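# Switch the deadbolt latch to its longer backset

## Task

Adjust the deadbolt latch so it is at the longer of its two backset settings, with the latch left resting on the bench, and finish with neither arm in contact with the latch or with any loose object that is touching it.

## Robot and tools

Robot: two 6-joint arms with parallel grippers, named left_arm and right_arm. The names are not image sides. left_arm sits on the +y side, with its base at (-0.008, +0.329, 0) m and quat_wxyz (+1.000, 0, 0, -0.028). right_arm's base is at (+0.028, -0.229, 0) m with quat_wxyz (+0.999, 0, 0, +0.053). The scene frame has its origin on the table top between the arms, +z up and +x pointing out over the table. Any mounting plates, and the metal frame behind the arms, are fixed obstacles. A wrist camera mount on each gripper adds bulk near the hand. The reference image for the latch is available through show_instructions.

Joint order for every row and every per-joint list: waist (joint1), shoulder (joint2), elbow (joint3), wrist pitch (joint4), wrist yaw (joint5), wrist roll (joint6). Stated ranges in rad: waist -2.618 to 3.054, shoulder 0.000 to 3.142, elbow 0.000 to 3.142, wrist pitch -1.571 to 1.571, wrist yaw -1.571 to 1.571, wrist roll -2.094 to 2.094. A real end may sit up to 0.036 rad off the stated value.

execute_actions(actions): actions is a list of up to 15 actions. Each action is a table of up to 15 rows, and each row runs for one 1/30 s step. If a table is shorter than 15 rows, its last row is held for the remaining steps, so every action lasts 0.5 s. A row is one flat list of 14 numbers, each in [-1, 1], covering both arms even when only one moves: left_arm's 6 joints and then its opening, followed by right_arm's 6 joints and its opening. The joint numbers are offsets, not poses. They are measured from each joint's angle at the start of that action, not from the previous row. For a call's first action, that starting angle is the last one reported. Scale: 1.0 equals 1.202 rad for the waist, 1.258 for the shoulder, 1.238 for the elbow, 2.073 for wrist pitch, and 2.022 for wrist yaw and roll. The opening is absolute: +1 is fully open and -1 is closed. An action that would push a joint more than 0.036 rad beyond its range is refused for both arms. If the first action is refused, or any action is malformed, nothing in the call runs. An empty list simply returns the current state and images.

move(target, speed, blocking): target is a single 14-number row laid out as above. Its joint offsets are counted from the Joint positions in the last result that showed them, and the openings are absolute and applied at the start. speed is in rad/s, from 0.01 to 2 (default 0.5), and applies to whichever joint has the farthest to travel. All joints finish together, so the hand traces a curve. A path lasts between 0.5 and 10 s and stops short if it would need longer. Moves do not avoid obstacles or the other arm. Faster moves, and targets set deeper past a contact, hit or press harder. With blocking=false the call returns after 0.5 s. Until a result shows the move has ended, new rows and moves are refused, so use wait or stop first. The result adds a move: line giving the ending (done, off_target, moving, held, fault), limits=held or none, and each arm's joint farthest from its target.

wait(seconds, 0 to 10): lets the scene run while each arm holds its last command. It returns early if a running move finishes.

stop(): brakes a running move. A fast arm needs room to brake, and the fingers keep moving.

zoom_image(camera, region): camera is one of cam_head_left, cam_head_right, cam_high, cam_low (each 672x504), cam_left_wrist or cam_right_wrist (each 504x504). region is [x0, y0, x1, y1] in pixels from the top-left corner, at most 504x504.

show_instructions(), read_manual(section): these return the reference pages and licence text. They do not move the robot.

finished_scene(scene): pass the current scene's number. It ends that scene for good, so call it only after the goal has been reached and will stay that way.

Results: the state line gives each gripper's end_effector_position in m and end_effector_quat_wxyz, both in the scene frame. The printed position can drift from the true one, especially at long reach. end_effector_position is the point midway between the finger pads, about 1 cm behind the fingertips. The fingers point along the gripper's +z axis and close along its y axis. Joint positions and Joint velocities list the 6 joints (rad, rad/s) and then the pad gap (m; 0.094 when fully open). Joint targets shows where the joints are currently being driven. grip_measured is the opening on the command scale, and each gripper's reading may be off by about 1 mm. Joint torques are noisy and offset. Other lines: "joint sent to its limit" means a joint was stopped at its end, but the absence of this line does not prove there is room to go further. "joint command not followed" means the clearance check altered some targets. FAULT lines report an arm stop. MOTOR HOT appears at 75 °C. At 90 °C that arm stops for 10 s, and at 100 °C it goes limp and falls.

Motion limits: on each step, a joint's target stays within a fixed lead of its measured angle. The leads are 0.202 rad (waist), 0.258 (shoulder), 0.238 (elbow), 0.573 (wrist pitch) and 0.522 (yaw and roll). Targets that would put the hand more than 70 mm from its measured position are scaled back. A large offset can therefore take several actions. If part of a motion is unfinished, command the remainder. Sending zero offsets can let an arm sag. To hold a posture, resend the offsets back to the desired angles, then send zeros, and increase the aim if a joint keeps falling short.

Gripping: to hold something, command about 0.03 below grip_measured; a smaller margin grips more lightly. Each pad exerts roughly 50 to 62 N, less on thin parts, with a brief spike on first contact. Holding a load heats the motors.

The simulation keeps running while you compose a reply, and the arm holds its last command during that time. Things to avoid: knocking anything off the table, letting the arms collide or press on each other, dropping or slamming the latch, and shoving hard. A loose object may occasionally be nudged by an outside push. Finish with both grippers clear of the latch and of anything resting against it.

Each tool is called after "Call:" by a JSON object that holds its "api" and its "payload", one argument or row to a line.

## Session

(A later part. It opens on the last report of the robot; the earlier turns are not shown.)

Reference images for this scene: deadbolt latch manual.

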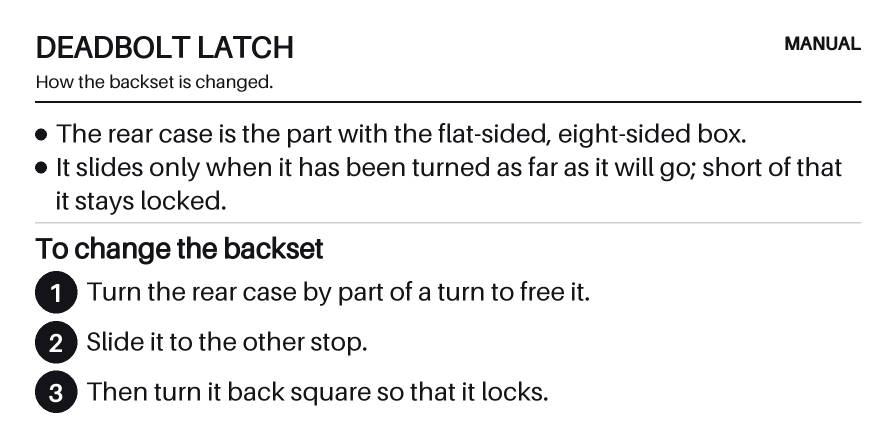

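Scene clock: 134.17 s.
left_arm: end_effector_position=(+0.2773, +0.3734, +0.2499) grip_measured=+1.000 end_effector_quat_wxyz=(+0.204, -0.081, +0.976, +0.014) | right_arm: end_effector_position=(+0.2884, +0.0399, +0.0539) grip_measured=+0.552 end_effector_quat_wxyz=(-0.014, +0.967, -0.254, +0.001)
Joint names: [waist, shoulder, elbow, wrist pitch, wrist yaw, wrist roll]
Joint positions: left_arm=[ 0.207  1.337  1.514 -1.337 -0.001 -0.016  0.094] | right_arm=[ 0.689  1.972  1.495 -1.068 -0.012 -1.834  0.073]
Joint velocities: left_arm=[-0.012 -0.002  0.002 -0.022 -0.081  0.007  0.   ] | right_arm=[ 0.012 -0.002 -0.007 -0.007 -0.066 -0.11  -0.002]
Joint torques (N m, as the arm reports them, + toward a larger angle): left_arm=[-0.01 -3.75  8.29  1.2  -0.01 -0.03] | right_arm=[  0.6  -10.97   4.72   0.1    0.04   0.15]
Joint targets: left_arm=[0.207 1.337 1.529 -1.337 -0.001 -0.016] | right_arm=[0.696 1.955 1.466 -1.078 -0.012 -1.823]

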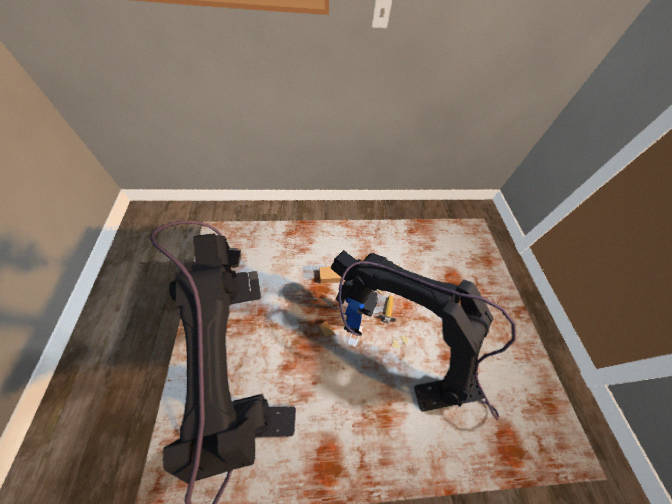

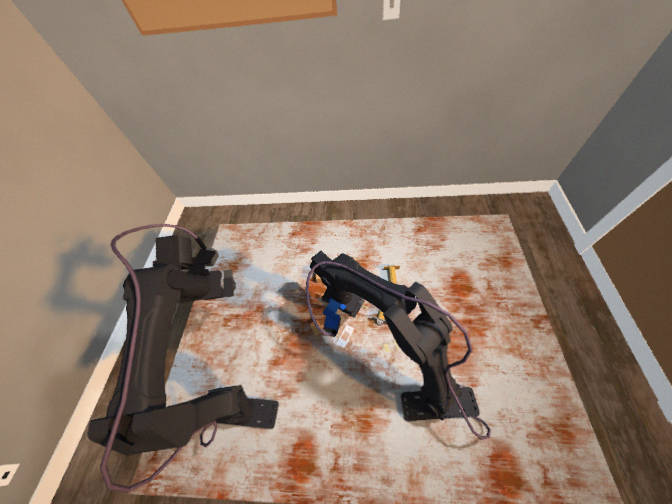

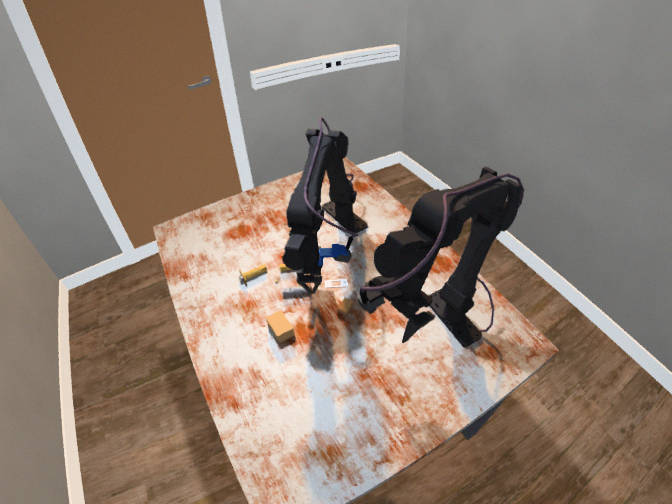

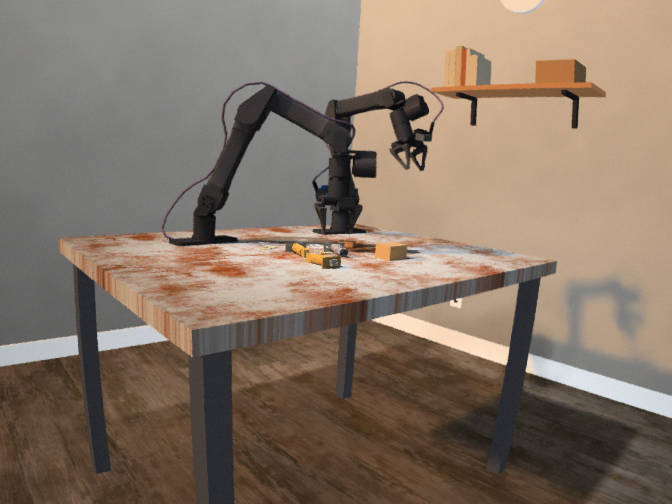

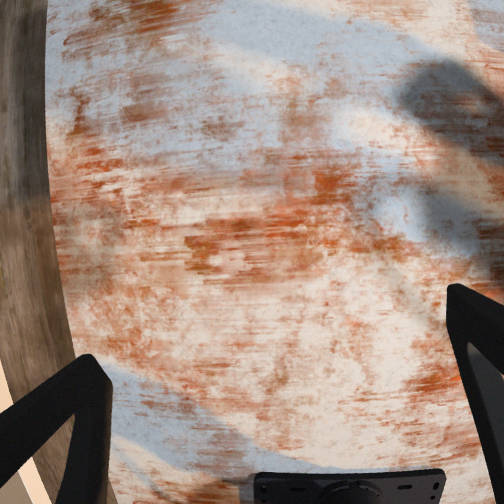

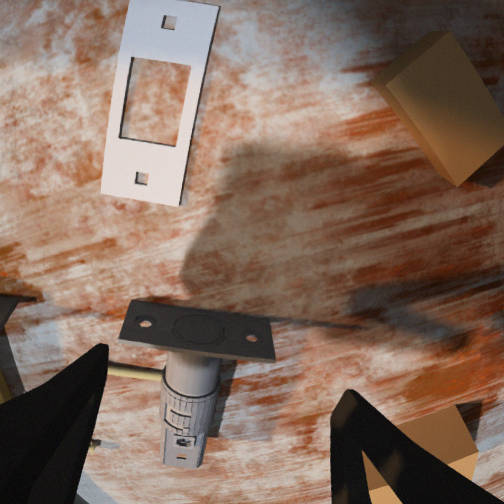

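Call:
{"api": "move", "payload": {
  "target": [0,0,0.012,0,0,0,1, 0.016,-0.032,-0.116,0.04,0,0.005,0.55],
  "speed": 0.3
}}

Call:
{"api": "zoom_image", "payload": {
  "camera": "cam_right_wrist",
  "region": [0,200,504,504]
}}

Scene clock: 146.77 s.
left_arm: end_effector_position=(+0.2773, +0.3734, +0.2499) grip_measured=+1.000 end_effector_quat_wxyz=(+0.204, -0.081, +0.976, +0.014) | right_arm: end_effector_position=(+0.2743, +0.0306, +0.0325) grip_measured=+0.552 end_effector_quat_wxyz=(-0.006, +0.968, -0.249, -0.003)
Joint names: [waist, shoulder, elbow, wrist pitch, wrist yaw, wrist roll]
Joint positions: left_arm=[ 0.207  1.337  1.514 -1.337 -0.001 -0.016  0.094] | right_arm=[ 0.699  1.951  1.376 -0.988 -0.012 -1.834  0.073]
Joint velocities: left_arm=[ 0.007  0.012 -0.012 -0.037 -0.051 -0.022  0.   ] | right_arm=[-0.002  0.007 -0.007  0.007 -0.022  0.066 -0.001]
Joint torques (N m, as the arm reports them, + toward a larger angle): left_arm=[-0.02 -3.79  8.29  1.19 -0.01 -0.02] | right_arm=[  0.52 -10.81   4.74   0.2    0.03   0.1 ]
Joint targets: left_arm=[0.207 1.337 1.529 -1.337 -0.001 -0.016] | right_arm=[0.708 1.932 1.351 -0.985 -0.012 -1.824]
move: off_target (right_arm); limits=none; left_arm: farthest joint: the elbow, 0.015 radians from its target (0.015 radians at the start); right_arm: farthest joint: the elbow, 0.025 radians from its target (0.143 radians at the start)

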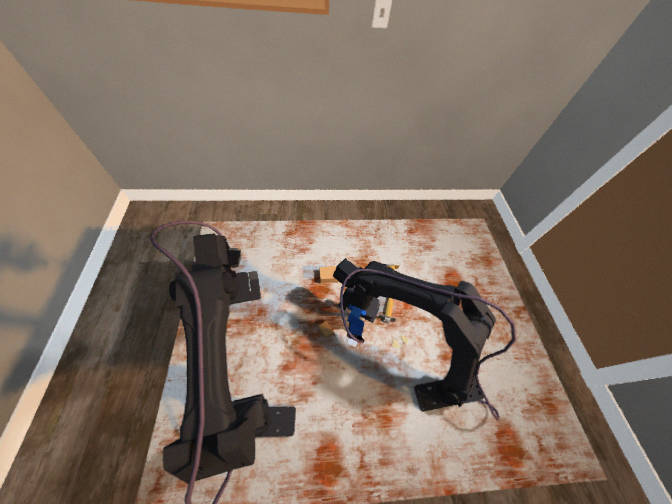

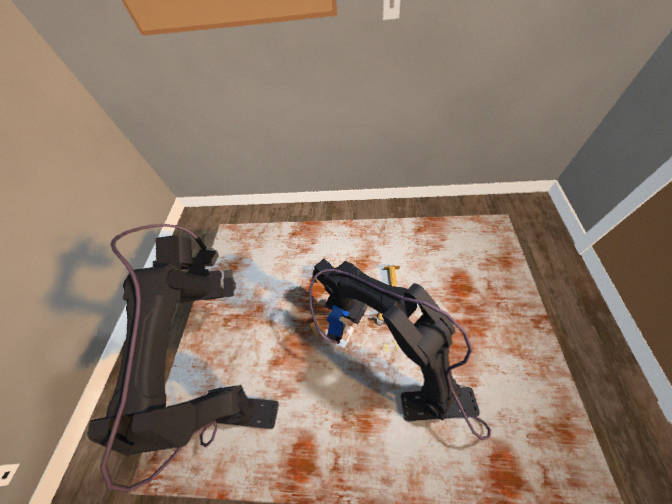

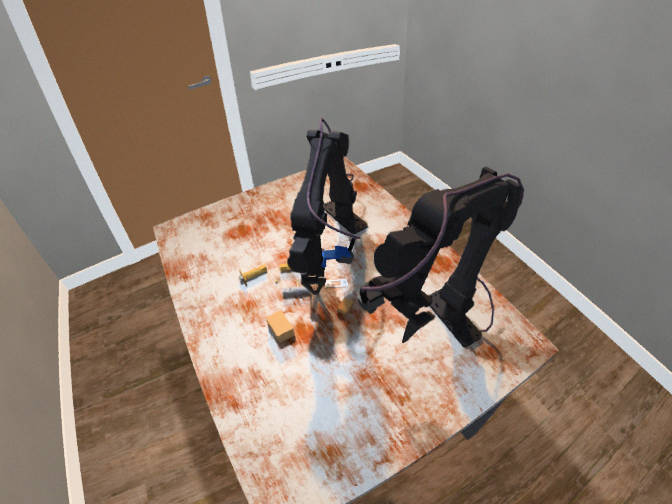

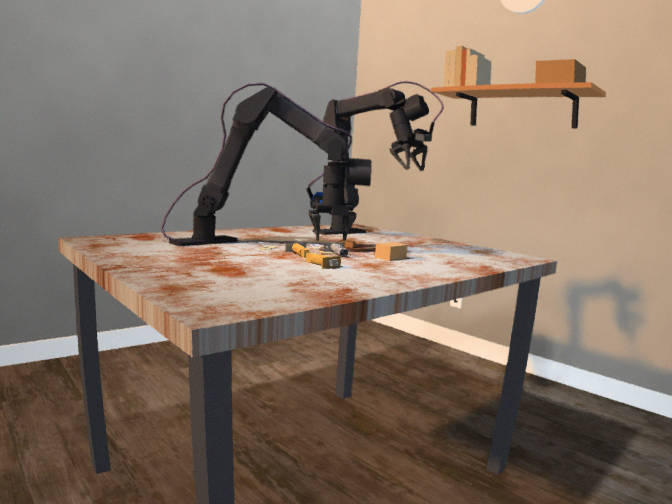

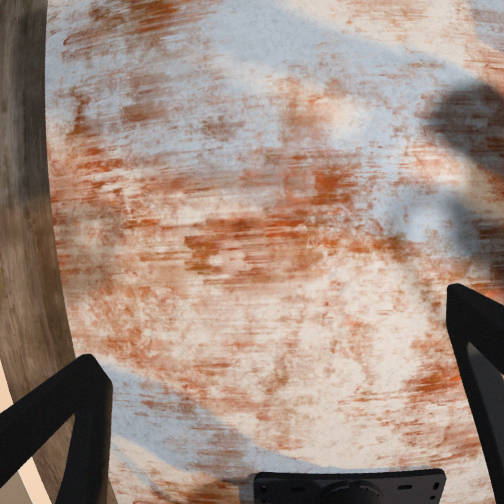

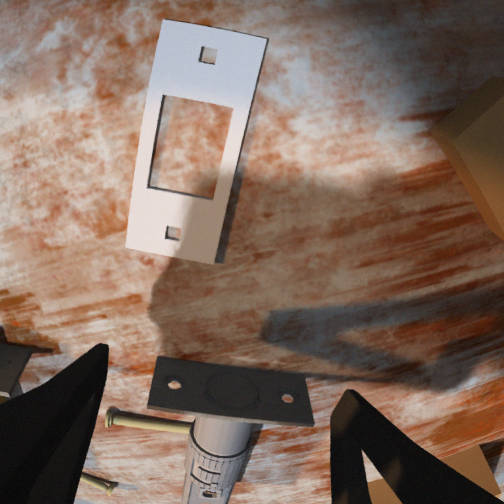

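Region (0, 200, 504, 504) of cam_right_wrist's 504x504 image, scaled by 1.000; it fills the top 304 rows of this view, and the rest is white.

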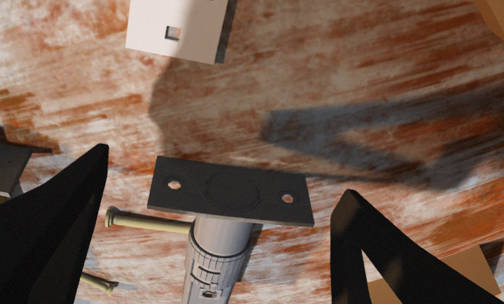

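Call:
{"api": "move", "payload": {
  "target": [0,0,0.012,0,0,0,1, -0.022,0.003,-0.025,0.012,0,0.005,0.55],
  "speed": 0.2
}}

Scene clock: 159.27 s.
left_arm: end_effector_position=(+0.2773, +0.3734, +0.2499) grip_measured=+1.000 end_effector_quat_wxyz=(+0.204, -0.081, +0.976, +0.014) | right_arm: end_effector_position=(+0.2829, +0.0301, +0.0326) grip_measured=+0.552 end_effector_quat_wxyz=(-0.016, +0.966, -0.258, +0.002)
Joint names: [waist, shoulder, elbow, wrist pitch, wrist yaw, wrist roll]
Joint positions: left_arm=[ 0.207  1.337  1.514 -1.337 -0.001 -0.016  0.094] | right_arm=[ 0.681  1.951  1.376 -0.965 -0.012 -1.834  0.073]
Joint velocities: left_arm=[-0.002 -0.002 -0.017  0.007  0.081  0.051  0.   ] | right_arm=[-0.012 -0.002  0.022 -0.007 -0.037  0.007 -0.001]
Joint torques (N m, as the arm reports them, + toward a larger angle): left_arm=[-0.03 -3.78  8.31  1.19  0.   -0.03] | right_arm=[-0.65 -9.24  4.12  0.19  0.    0.08]
Joint targets: left_arm=[0.207 1.337 1.529 -1.337 -0.001 -0.016] | right_arm=[0.672 1.955 1.345 -0.963 -0.012 -1.824]
move: off_target (right_arm); limits=none; left_arm: farthest joint: the elbow, 0.015 radians from its target (0.015 radians at the start); right_arm: farthest joint: the elbow, 0.031 radians from its target (0.031 radians at the start)

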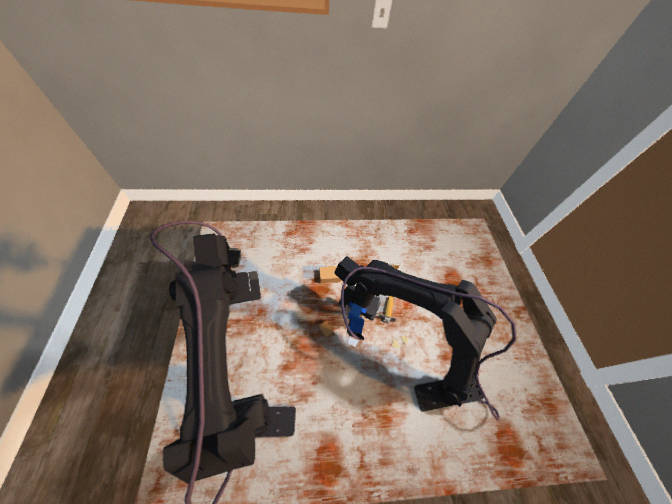

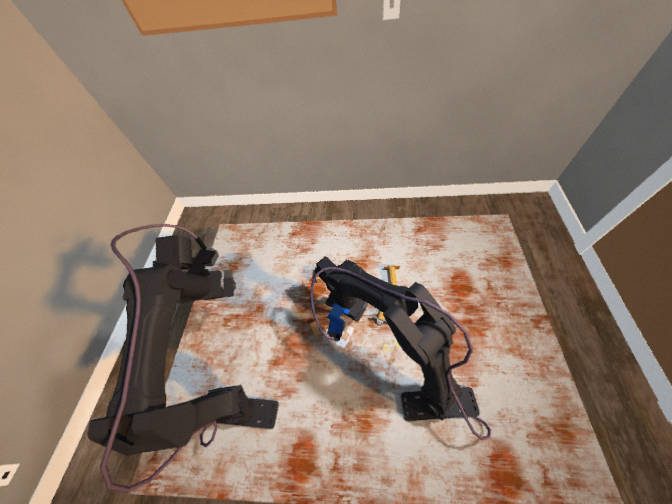

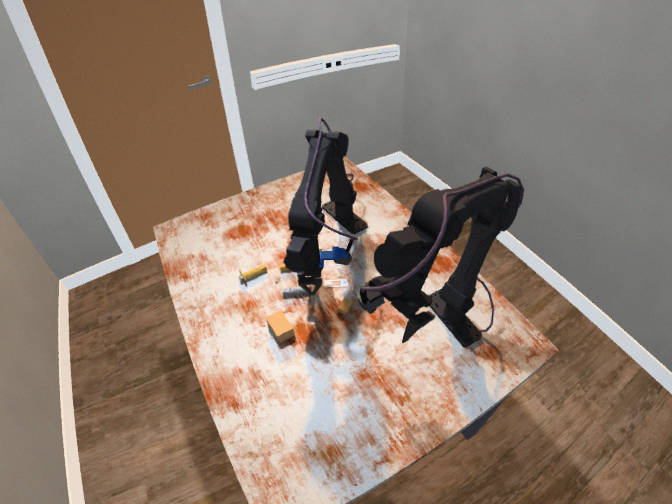

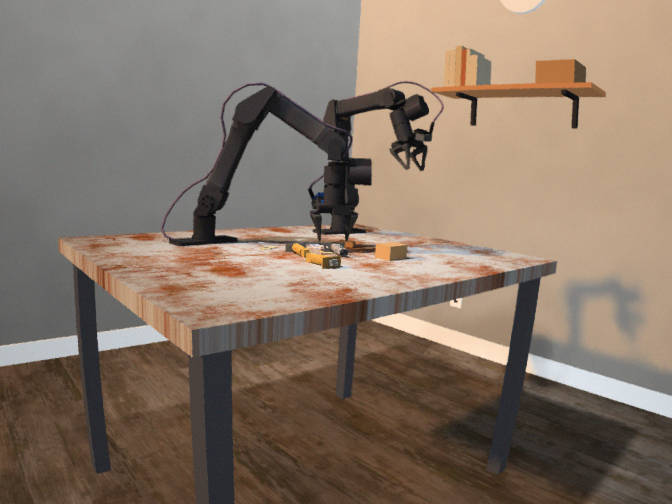

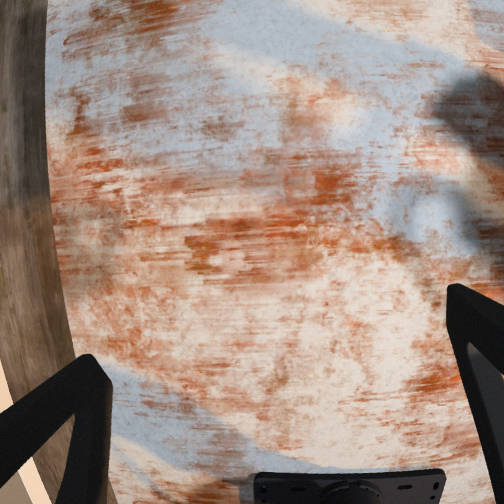

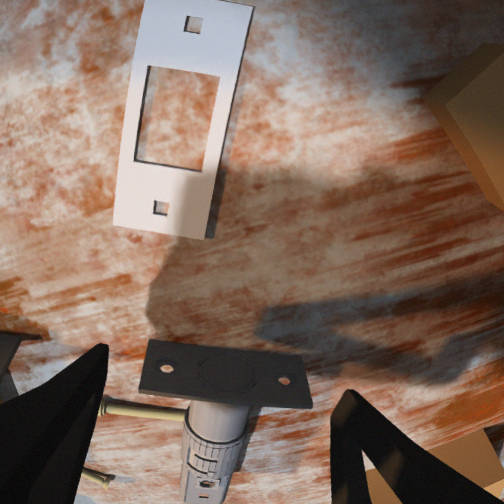

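Call:
{"api": "move", "payload": {
  "target": [0,0,0.012,0,0,0,1, -0.012,0.014,-0.056,0.022,0,0.005,0.55],
  "speed": 0.2
}}

Scene clock: 165.37 s.
left_arm: end_effector_position=(+0.2773, +0.3734, +0.2499) grip_measured=+1.000 end_effector_quat_wxyz=(+0.204, -0.081, +0.976, +0.014) | right_arm: end_effector_position=(+0.2799, +0.0272, +0.0221) grip_measured=+0.552 end_effector_quat_wxyz=(-0.016, +0.966, -0.258, +0.002)
Joint names: [waist, shoulder, elbow, wrist pitch, wrist yaw, wrist roll]
Joint positions: left_arm=[ 0.207  1.337  1.514 -1.337 -0.001 -0.016  0.094] | right_arm=[ 0.681  1.951  1.332 -0.922 -0.012 -1.834  0.073]
Joint velocities: left_arm=[-0.002 -0.027  0.002 -0.007  0.007  0.007  0.   ] | right_arm=[0.007 0.017 0.007 0.007 0.007 0.022 0.   ]
Joint torques (N m, as the arm reports them, + toward a larger angle): left_arm=[ 0.01 -3.78  8.33  1.19 -0.02 -0.05] | right_arm=[-1.17 -8.17  4.63  0.2  -0.01  0.11]
Joint targets: left_arm=[0.207 1.337 1.529 -1.337 -0.001 -0.016] | right_arm=[0.666 1.969 1.307 -0.920 -0.012 -1.824]
move: off_target (right_arm); limits=none; left_arm: farthest joint: the elbow, 0.015 radians from its target (0.015 radians at the start); right_arm: farthest joint: the elbow, 0.025 radians from its target (0.069 radians at the start)

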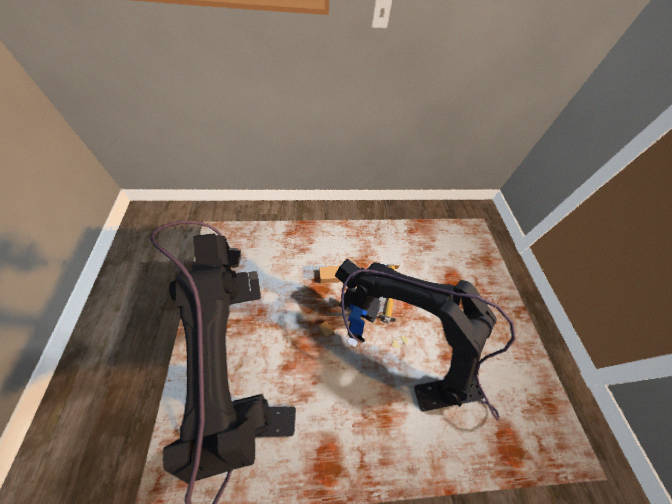

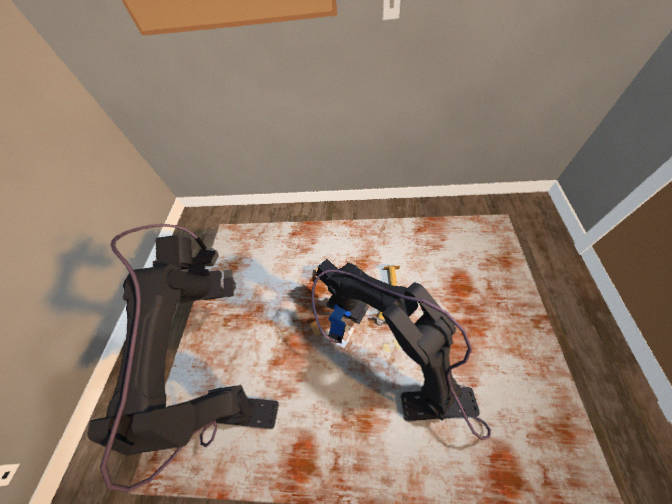

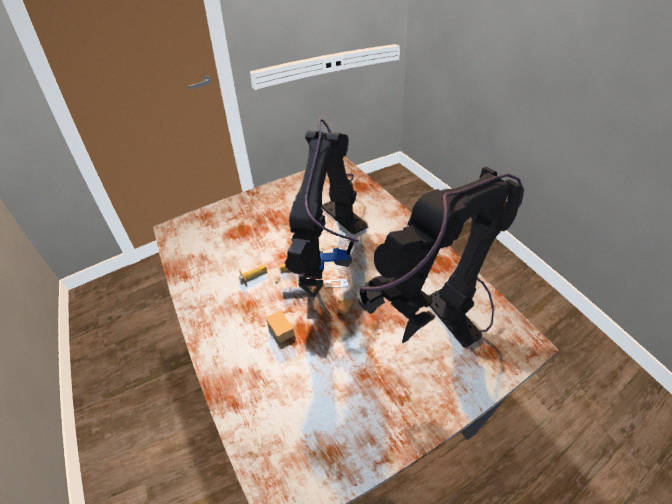

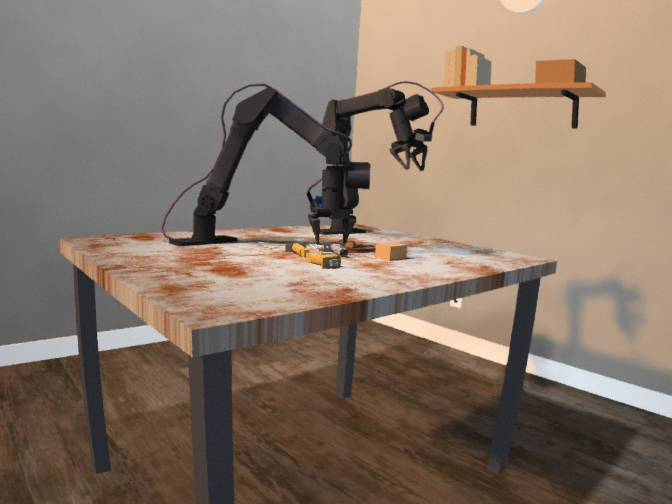

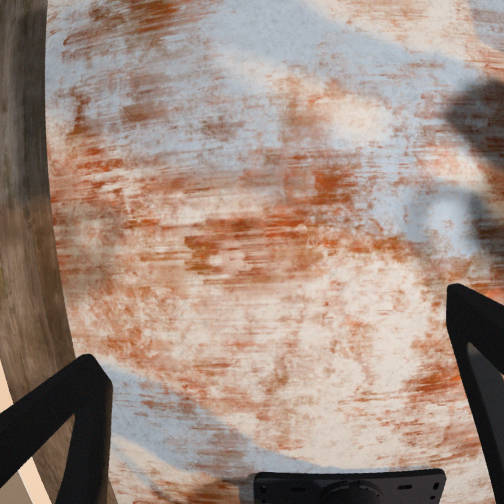

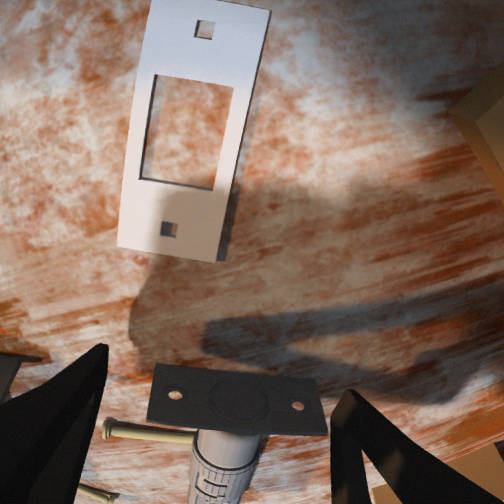

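Call:
{"api": "move", "payload": {
  "target": [0,0,0.012,0,0,0,1, -0.037,0.016,-0.02,0,0,0.005,0.55],
  "speed": 0.2
}}

Scene clock: 172.53 s.
left_arm: end_effector_position=(+0.2773, +0.3734, +0.2499) grip_measured=+1.000 end_effector_quat_wxyz=(+0.204, -0.081, +0.976, +0.014) | right_arm: end_effector_position=(+0.2893, +0.0179, +0.0221) grip_measured=+0.552 end_effector_quat_wxyz=(-0.016, +0.961, -0.276, +0.003)
Joint names: [waist, shoulder, elbow, wrist pitch, wrist yaw, wrist roll]
Joint positions: left_arm=[ 0.207  1.337  1.514 -1.337 -0.001 -0.016  0.094] | right_arm=[ 0.644  1.951  1.332 -0.922 -0.012 -1.834  0.073]
Joint velocities: left_arm=[-0.002 -0.017 -0.007 -0.022  0.022 -0.066  0.   ] | right_arm=[ 0.002 -0.007 -0.012 -0.066 -0.007 -0.037  0.001]
Joint torques (N m, as the arm reports them, + toward a larger angle): left_arm=[-0.05 -3.73  8.28  1.2  -0.01 -0.03] | right_arm=[-0.59 -7.88  4.83  0.18  0.01  0.11]
Joint targets: left_arm=[0.207 1.337 1.529 -1.337 -0.001 -0.016] | right_arm=[0.636 1.971 1.307 -0.922 -0.012 -1.824]
move: off_target (right_arm); limits=none; left_arm: farthest joint: the elbow, 0.015 radians from its target (0.015 radians at the start); right_arm: farthest joint: the elbow, 0.025 radians from its target (0.025 radians at the start)

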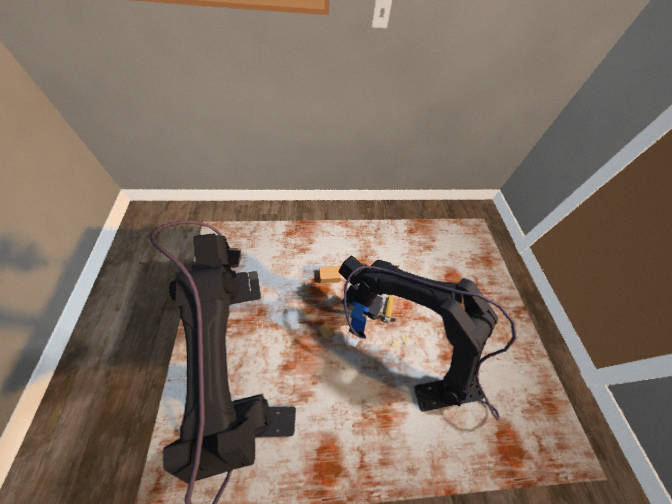

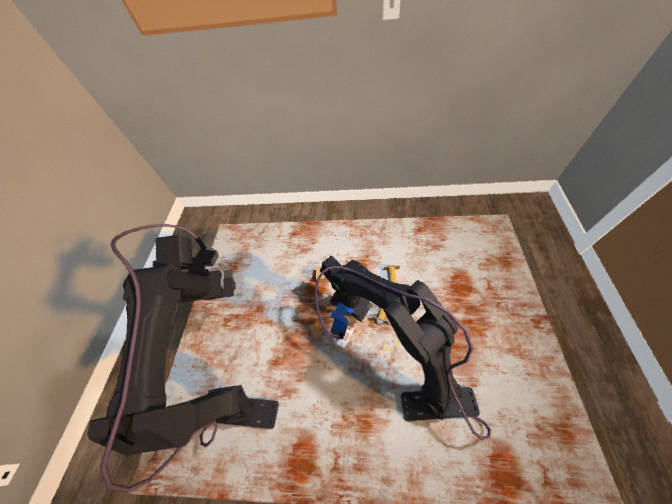

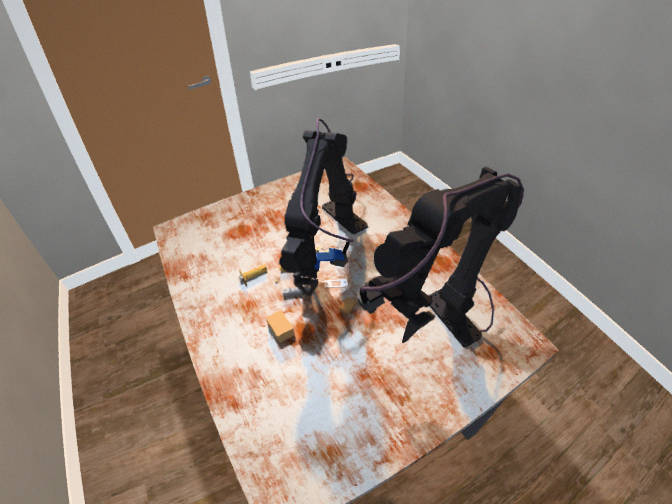

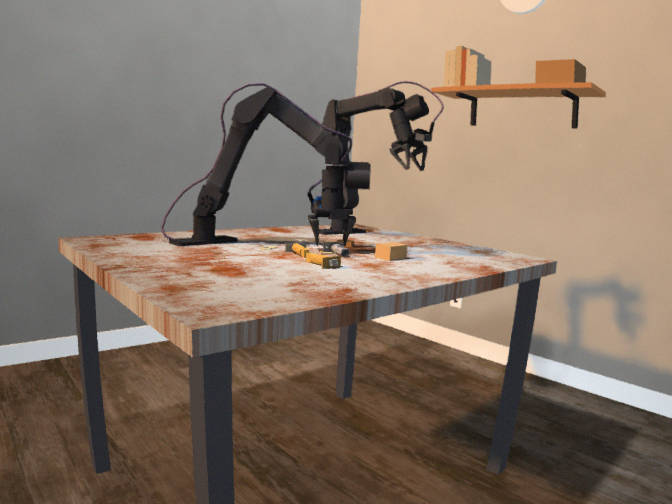

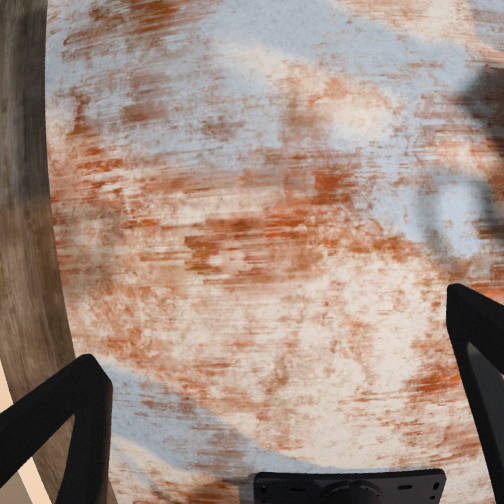

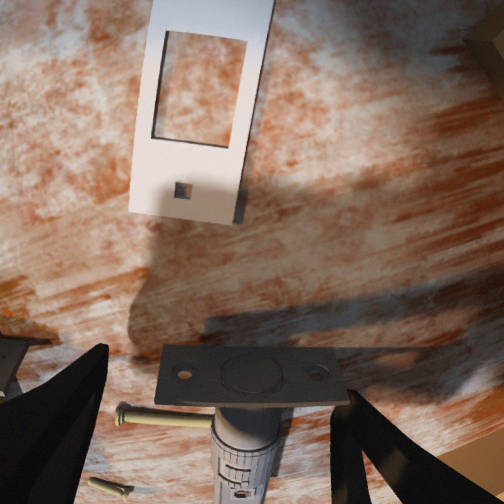

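Call:
{"api": "move", "payload": {
  "target": [0,0,0.012,0,0,0,1, -0.012,0.036,0.02,-0.005,0,-0.055,0.55],
  "speed": 0.2
}}

Scene clock: 180.10 s.
left_arm: end_effector_position=(+0.2773, +0.3734, +0.2499) grip_measured=+1.000 end_effector_quat_wxyz=(+0.204, -0.081, +0.976, +0.014) | right_arm: end_effector_position=(+0.2872, +0.0160, +0.0126) grip_measured=+0.552 end_effector_quat_wxyz=(-0.004, +0.974, -0.227, -0.004)
Joint names: [waist, shoulder, elbow, wrist pitch, wrist yaw, wrist roll]
Joint positions: left_arm=[ 0.207  1.337  1.514 -1.337 -0.001 -0.016  0.094] | right_arm=[ 0.644  1.979  1.332 -0.922 -0.012 -1.934  0.073]
Joint velocities: left_arm=[-0.007  0.002  0.012 -0.037 -0.051  0.007  0.   ] | right_arm=[-0.012  0.002 -0.012 -0.007 -0.022  0.066  0.   ]
Joint torques (N m, as the arm reports them, + toward a larger angle): left_arm=[-0.03 -3.77  8.3   1.2  -0.01 -0.04] | right_arm=[-1.07 -8.27  8.7   0.05 -0.04 -0.11]
Joint targets: left_arm=[0.207 1.337 1.529 -1.337 -0.001 -0.016] | right_arm=[0.630 1.997 1.357 -0.932 -0.012 -1.945]
move: off_target (right_arm); limits=none; left_arm: farthest joint: the elbow, 0.015 radians from its target (0.015 radians at the start); right_arm: farthest joint: the elbow, 0.025 radians from its target (0.025 radians at the start)

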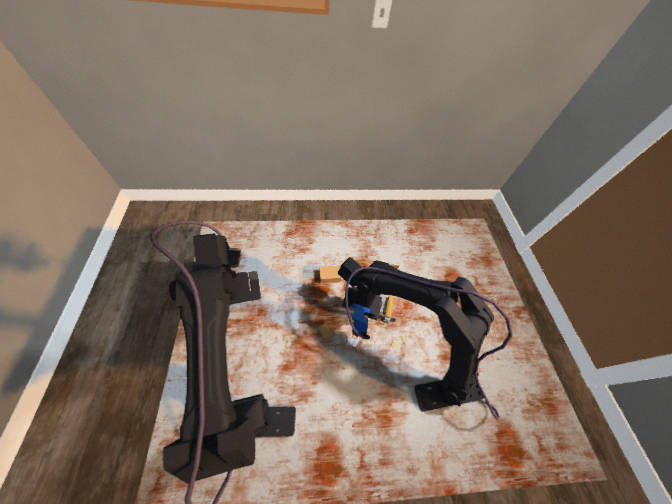

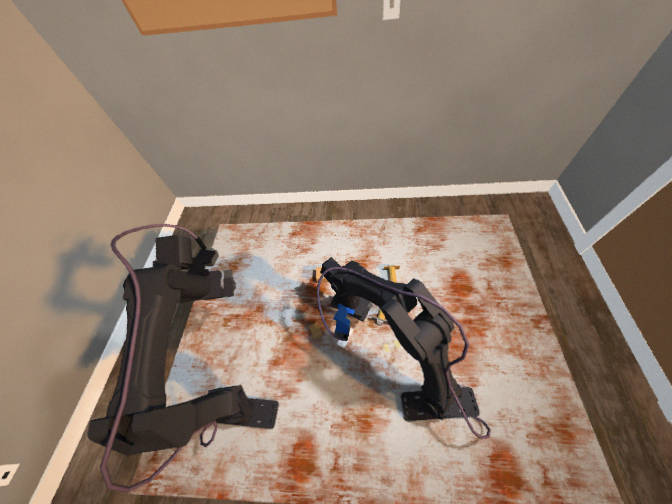

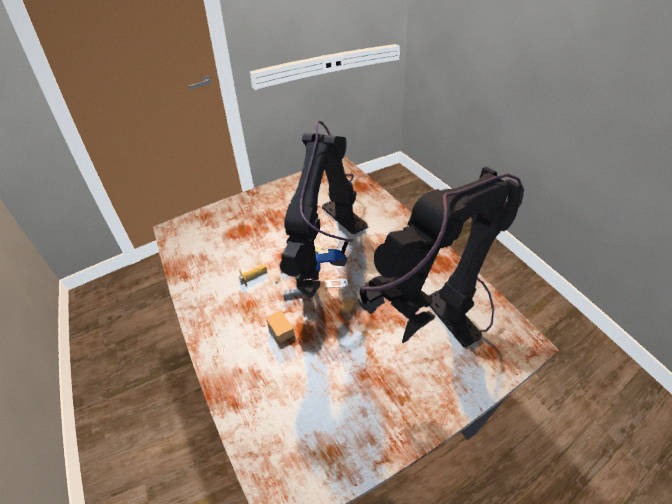

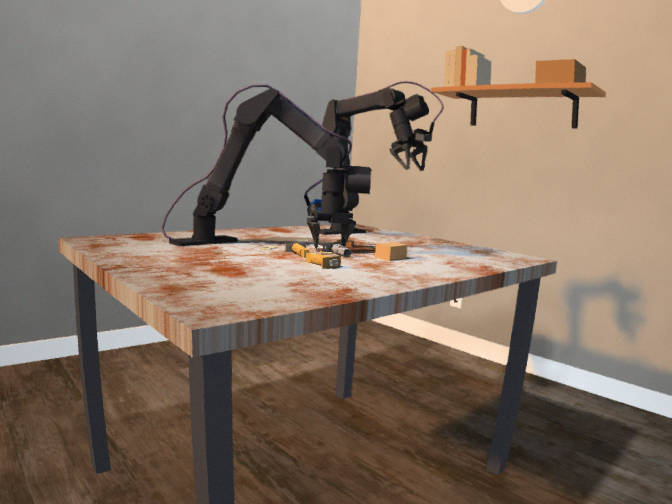

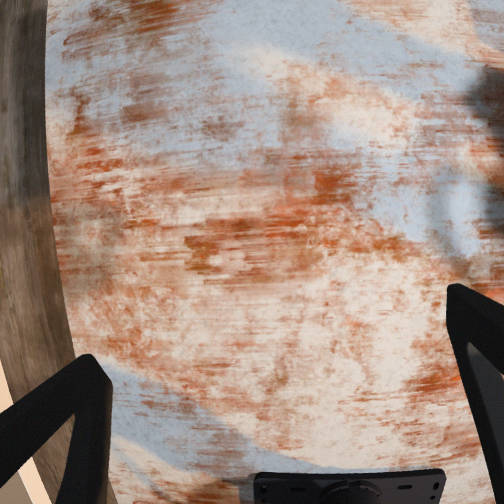

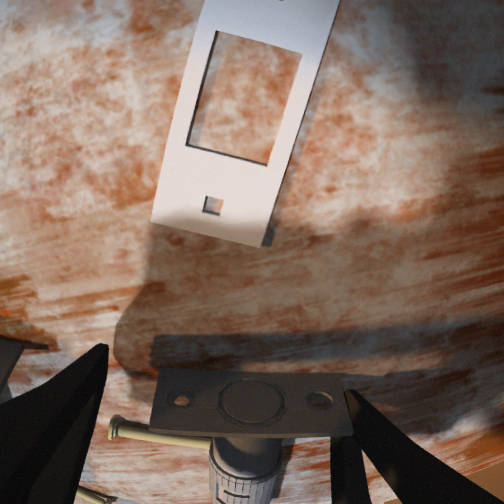

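Call:
{"api": "move", "payload": {
  "target": [0,0,0.012,0,0,0,1, -0.008,0.025,0.078,-0.024,0,-0.005,0.6],
  "speed": 0.2
}}

Scene clock: 189.10 s.
left_arm: end_effector_position=(+0.2773, +0.3734, +0.2499) grip_measured=+1.000 end_effector_quat_wxyz=(+0.204, -0.081, +0.976, +0.014) | right_arm: end_effector_position=(+0.2988, +0.0268, +0.0251) grip_measured=+0.598 end_effector_quat_wxyz=(-0.017, +0.974, -0.227, +0.004)
Joint names: [waist, shoulder, elbow, wrist pitch, wrist yaw, wrist roll]
Joint positions: left_arm=[ 0.207  1.337  1.514 -1.337 -0.001 -0.016  0.094] | right_arm=[ 0.644  1.99   1.401 -0.948 -0.012 -1.935  0.075]
Joint velocities: left_arm=[-0.002 -0.017  0.002 -0.037  0.051  0.007  0.   ] | right_arm=[ 0.017  0.002  0.017 -0.007 -0.007  0.037  0.   ]
Joint torques (N m, as the arm reports them, + toward a larger angle): left_arm=[-0.03 -3.79  8.3   1.19  0.   -0.05] | right_arm=[-0.78 -8.47  9.   -0.07  0.01 -0.13]
Joint targets: left_arm=[0.207 1.337 1.529 -1.337 -0.001 -0.016] | right_arm=[0.635 2.010 1.428 -0.972 -0.012 -1.944]
move: off_target (right_arm); limits=none; left_arm: farthest joint: the elbow, 0.015 radians from its target (0.015 radians at the start); right_arm: farthest joint: the elbow, 0.028 radians from its target (0.097 radians at the start)

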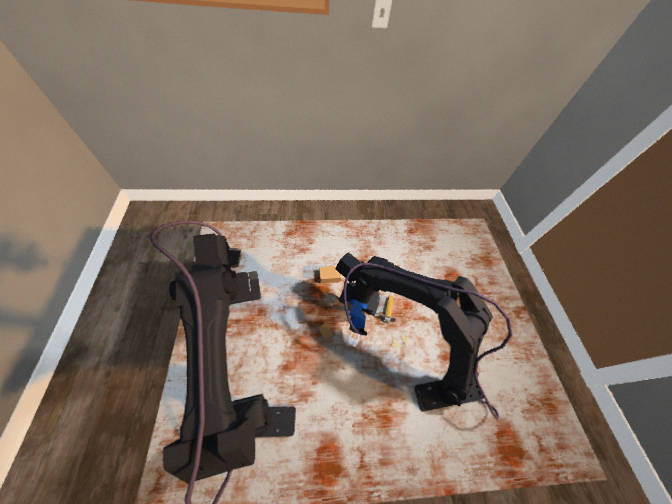

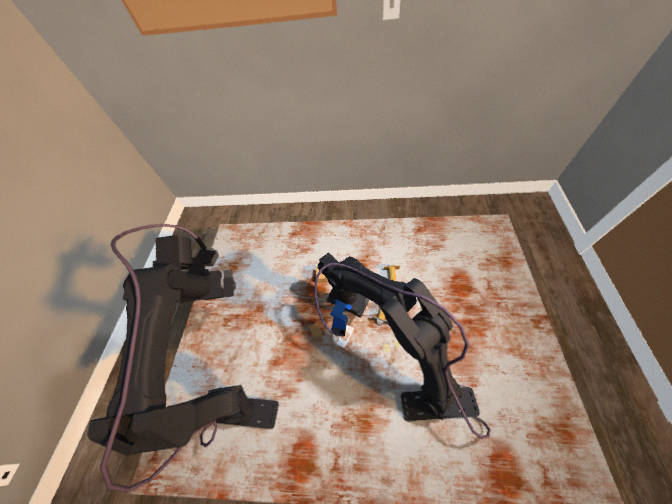

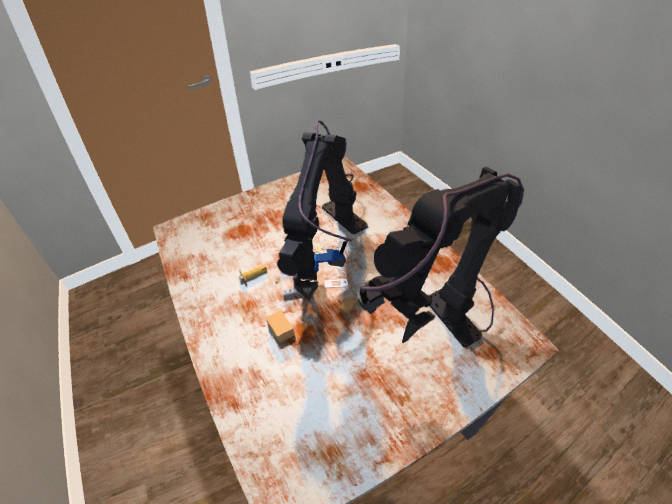

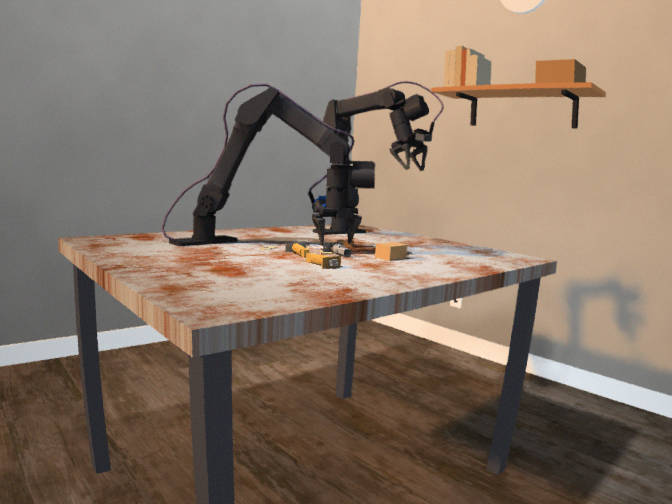

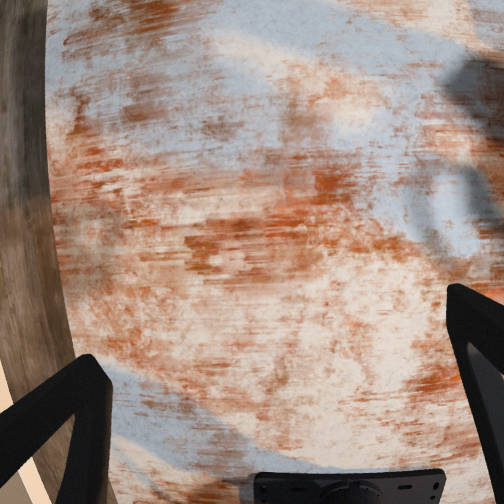

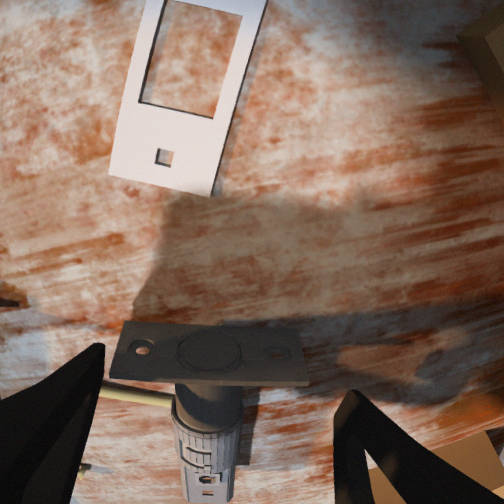

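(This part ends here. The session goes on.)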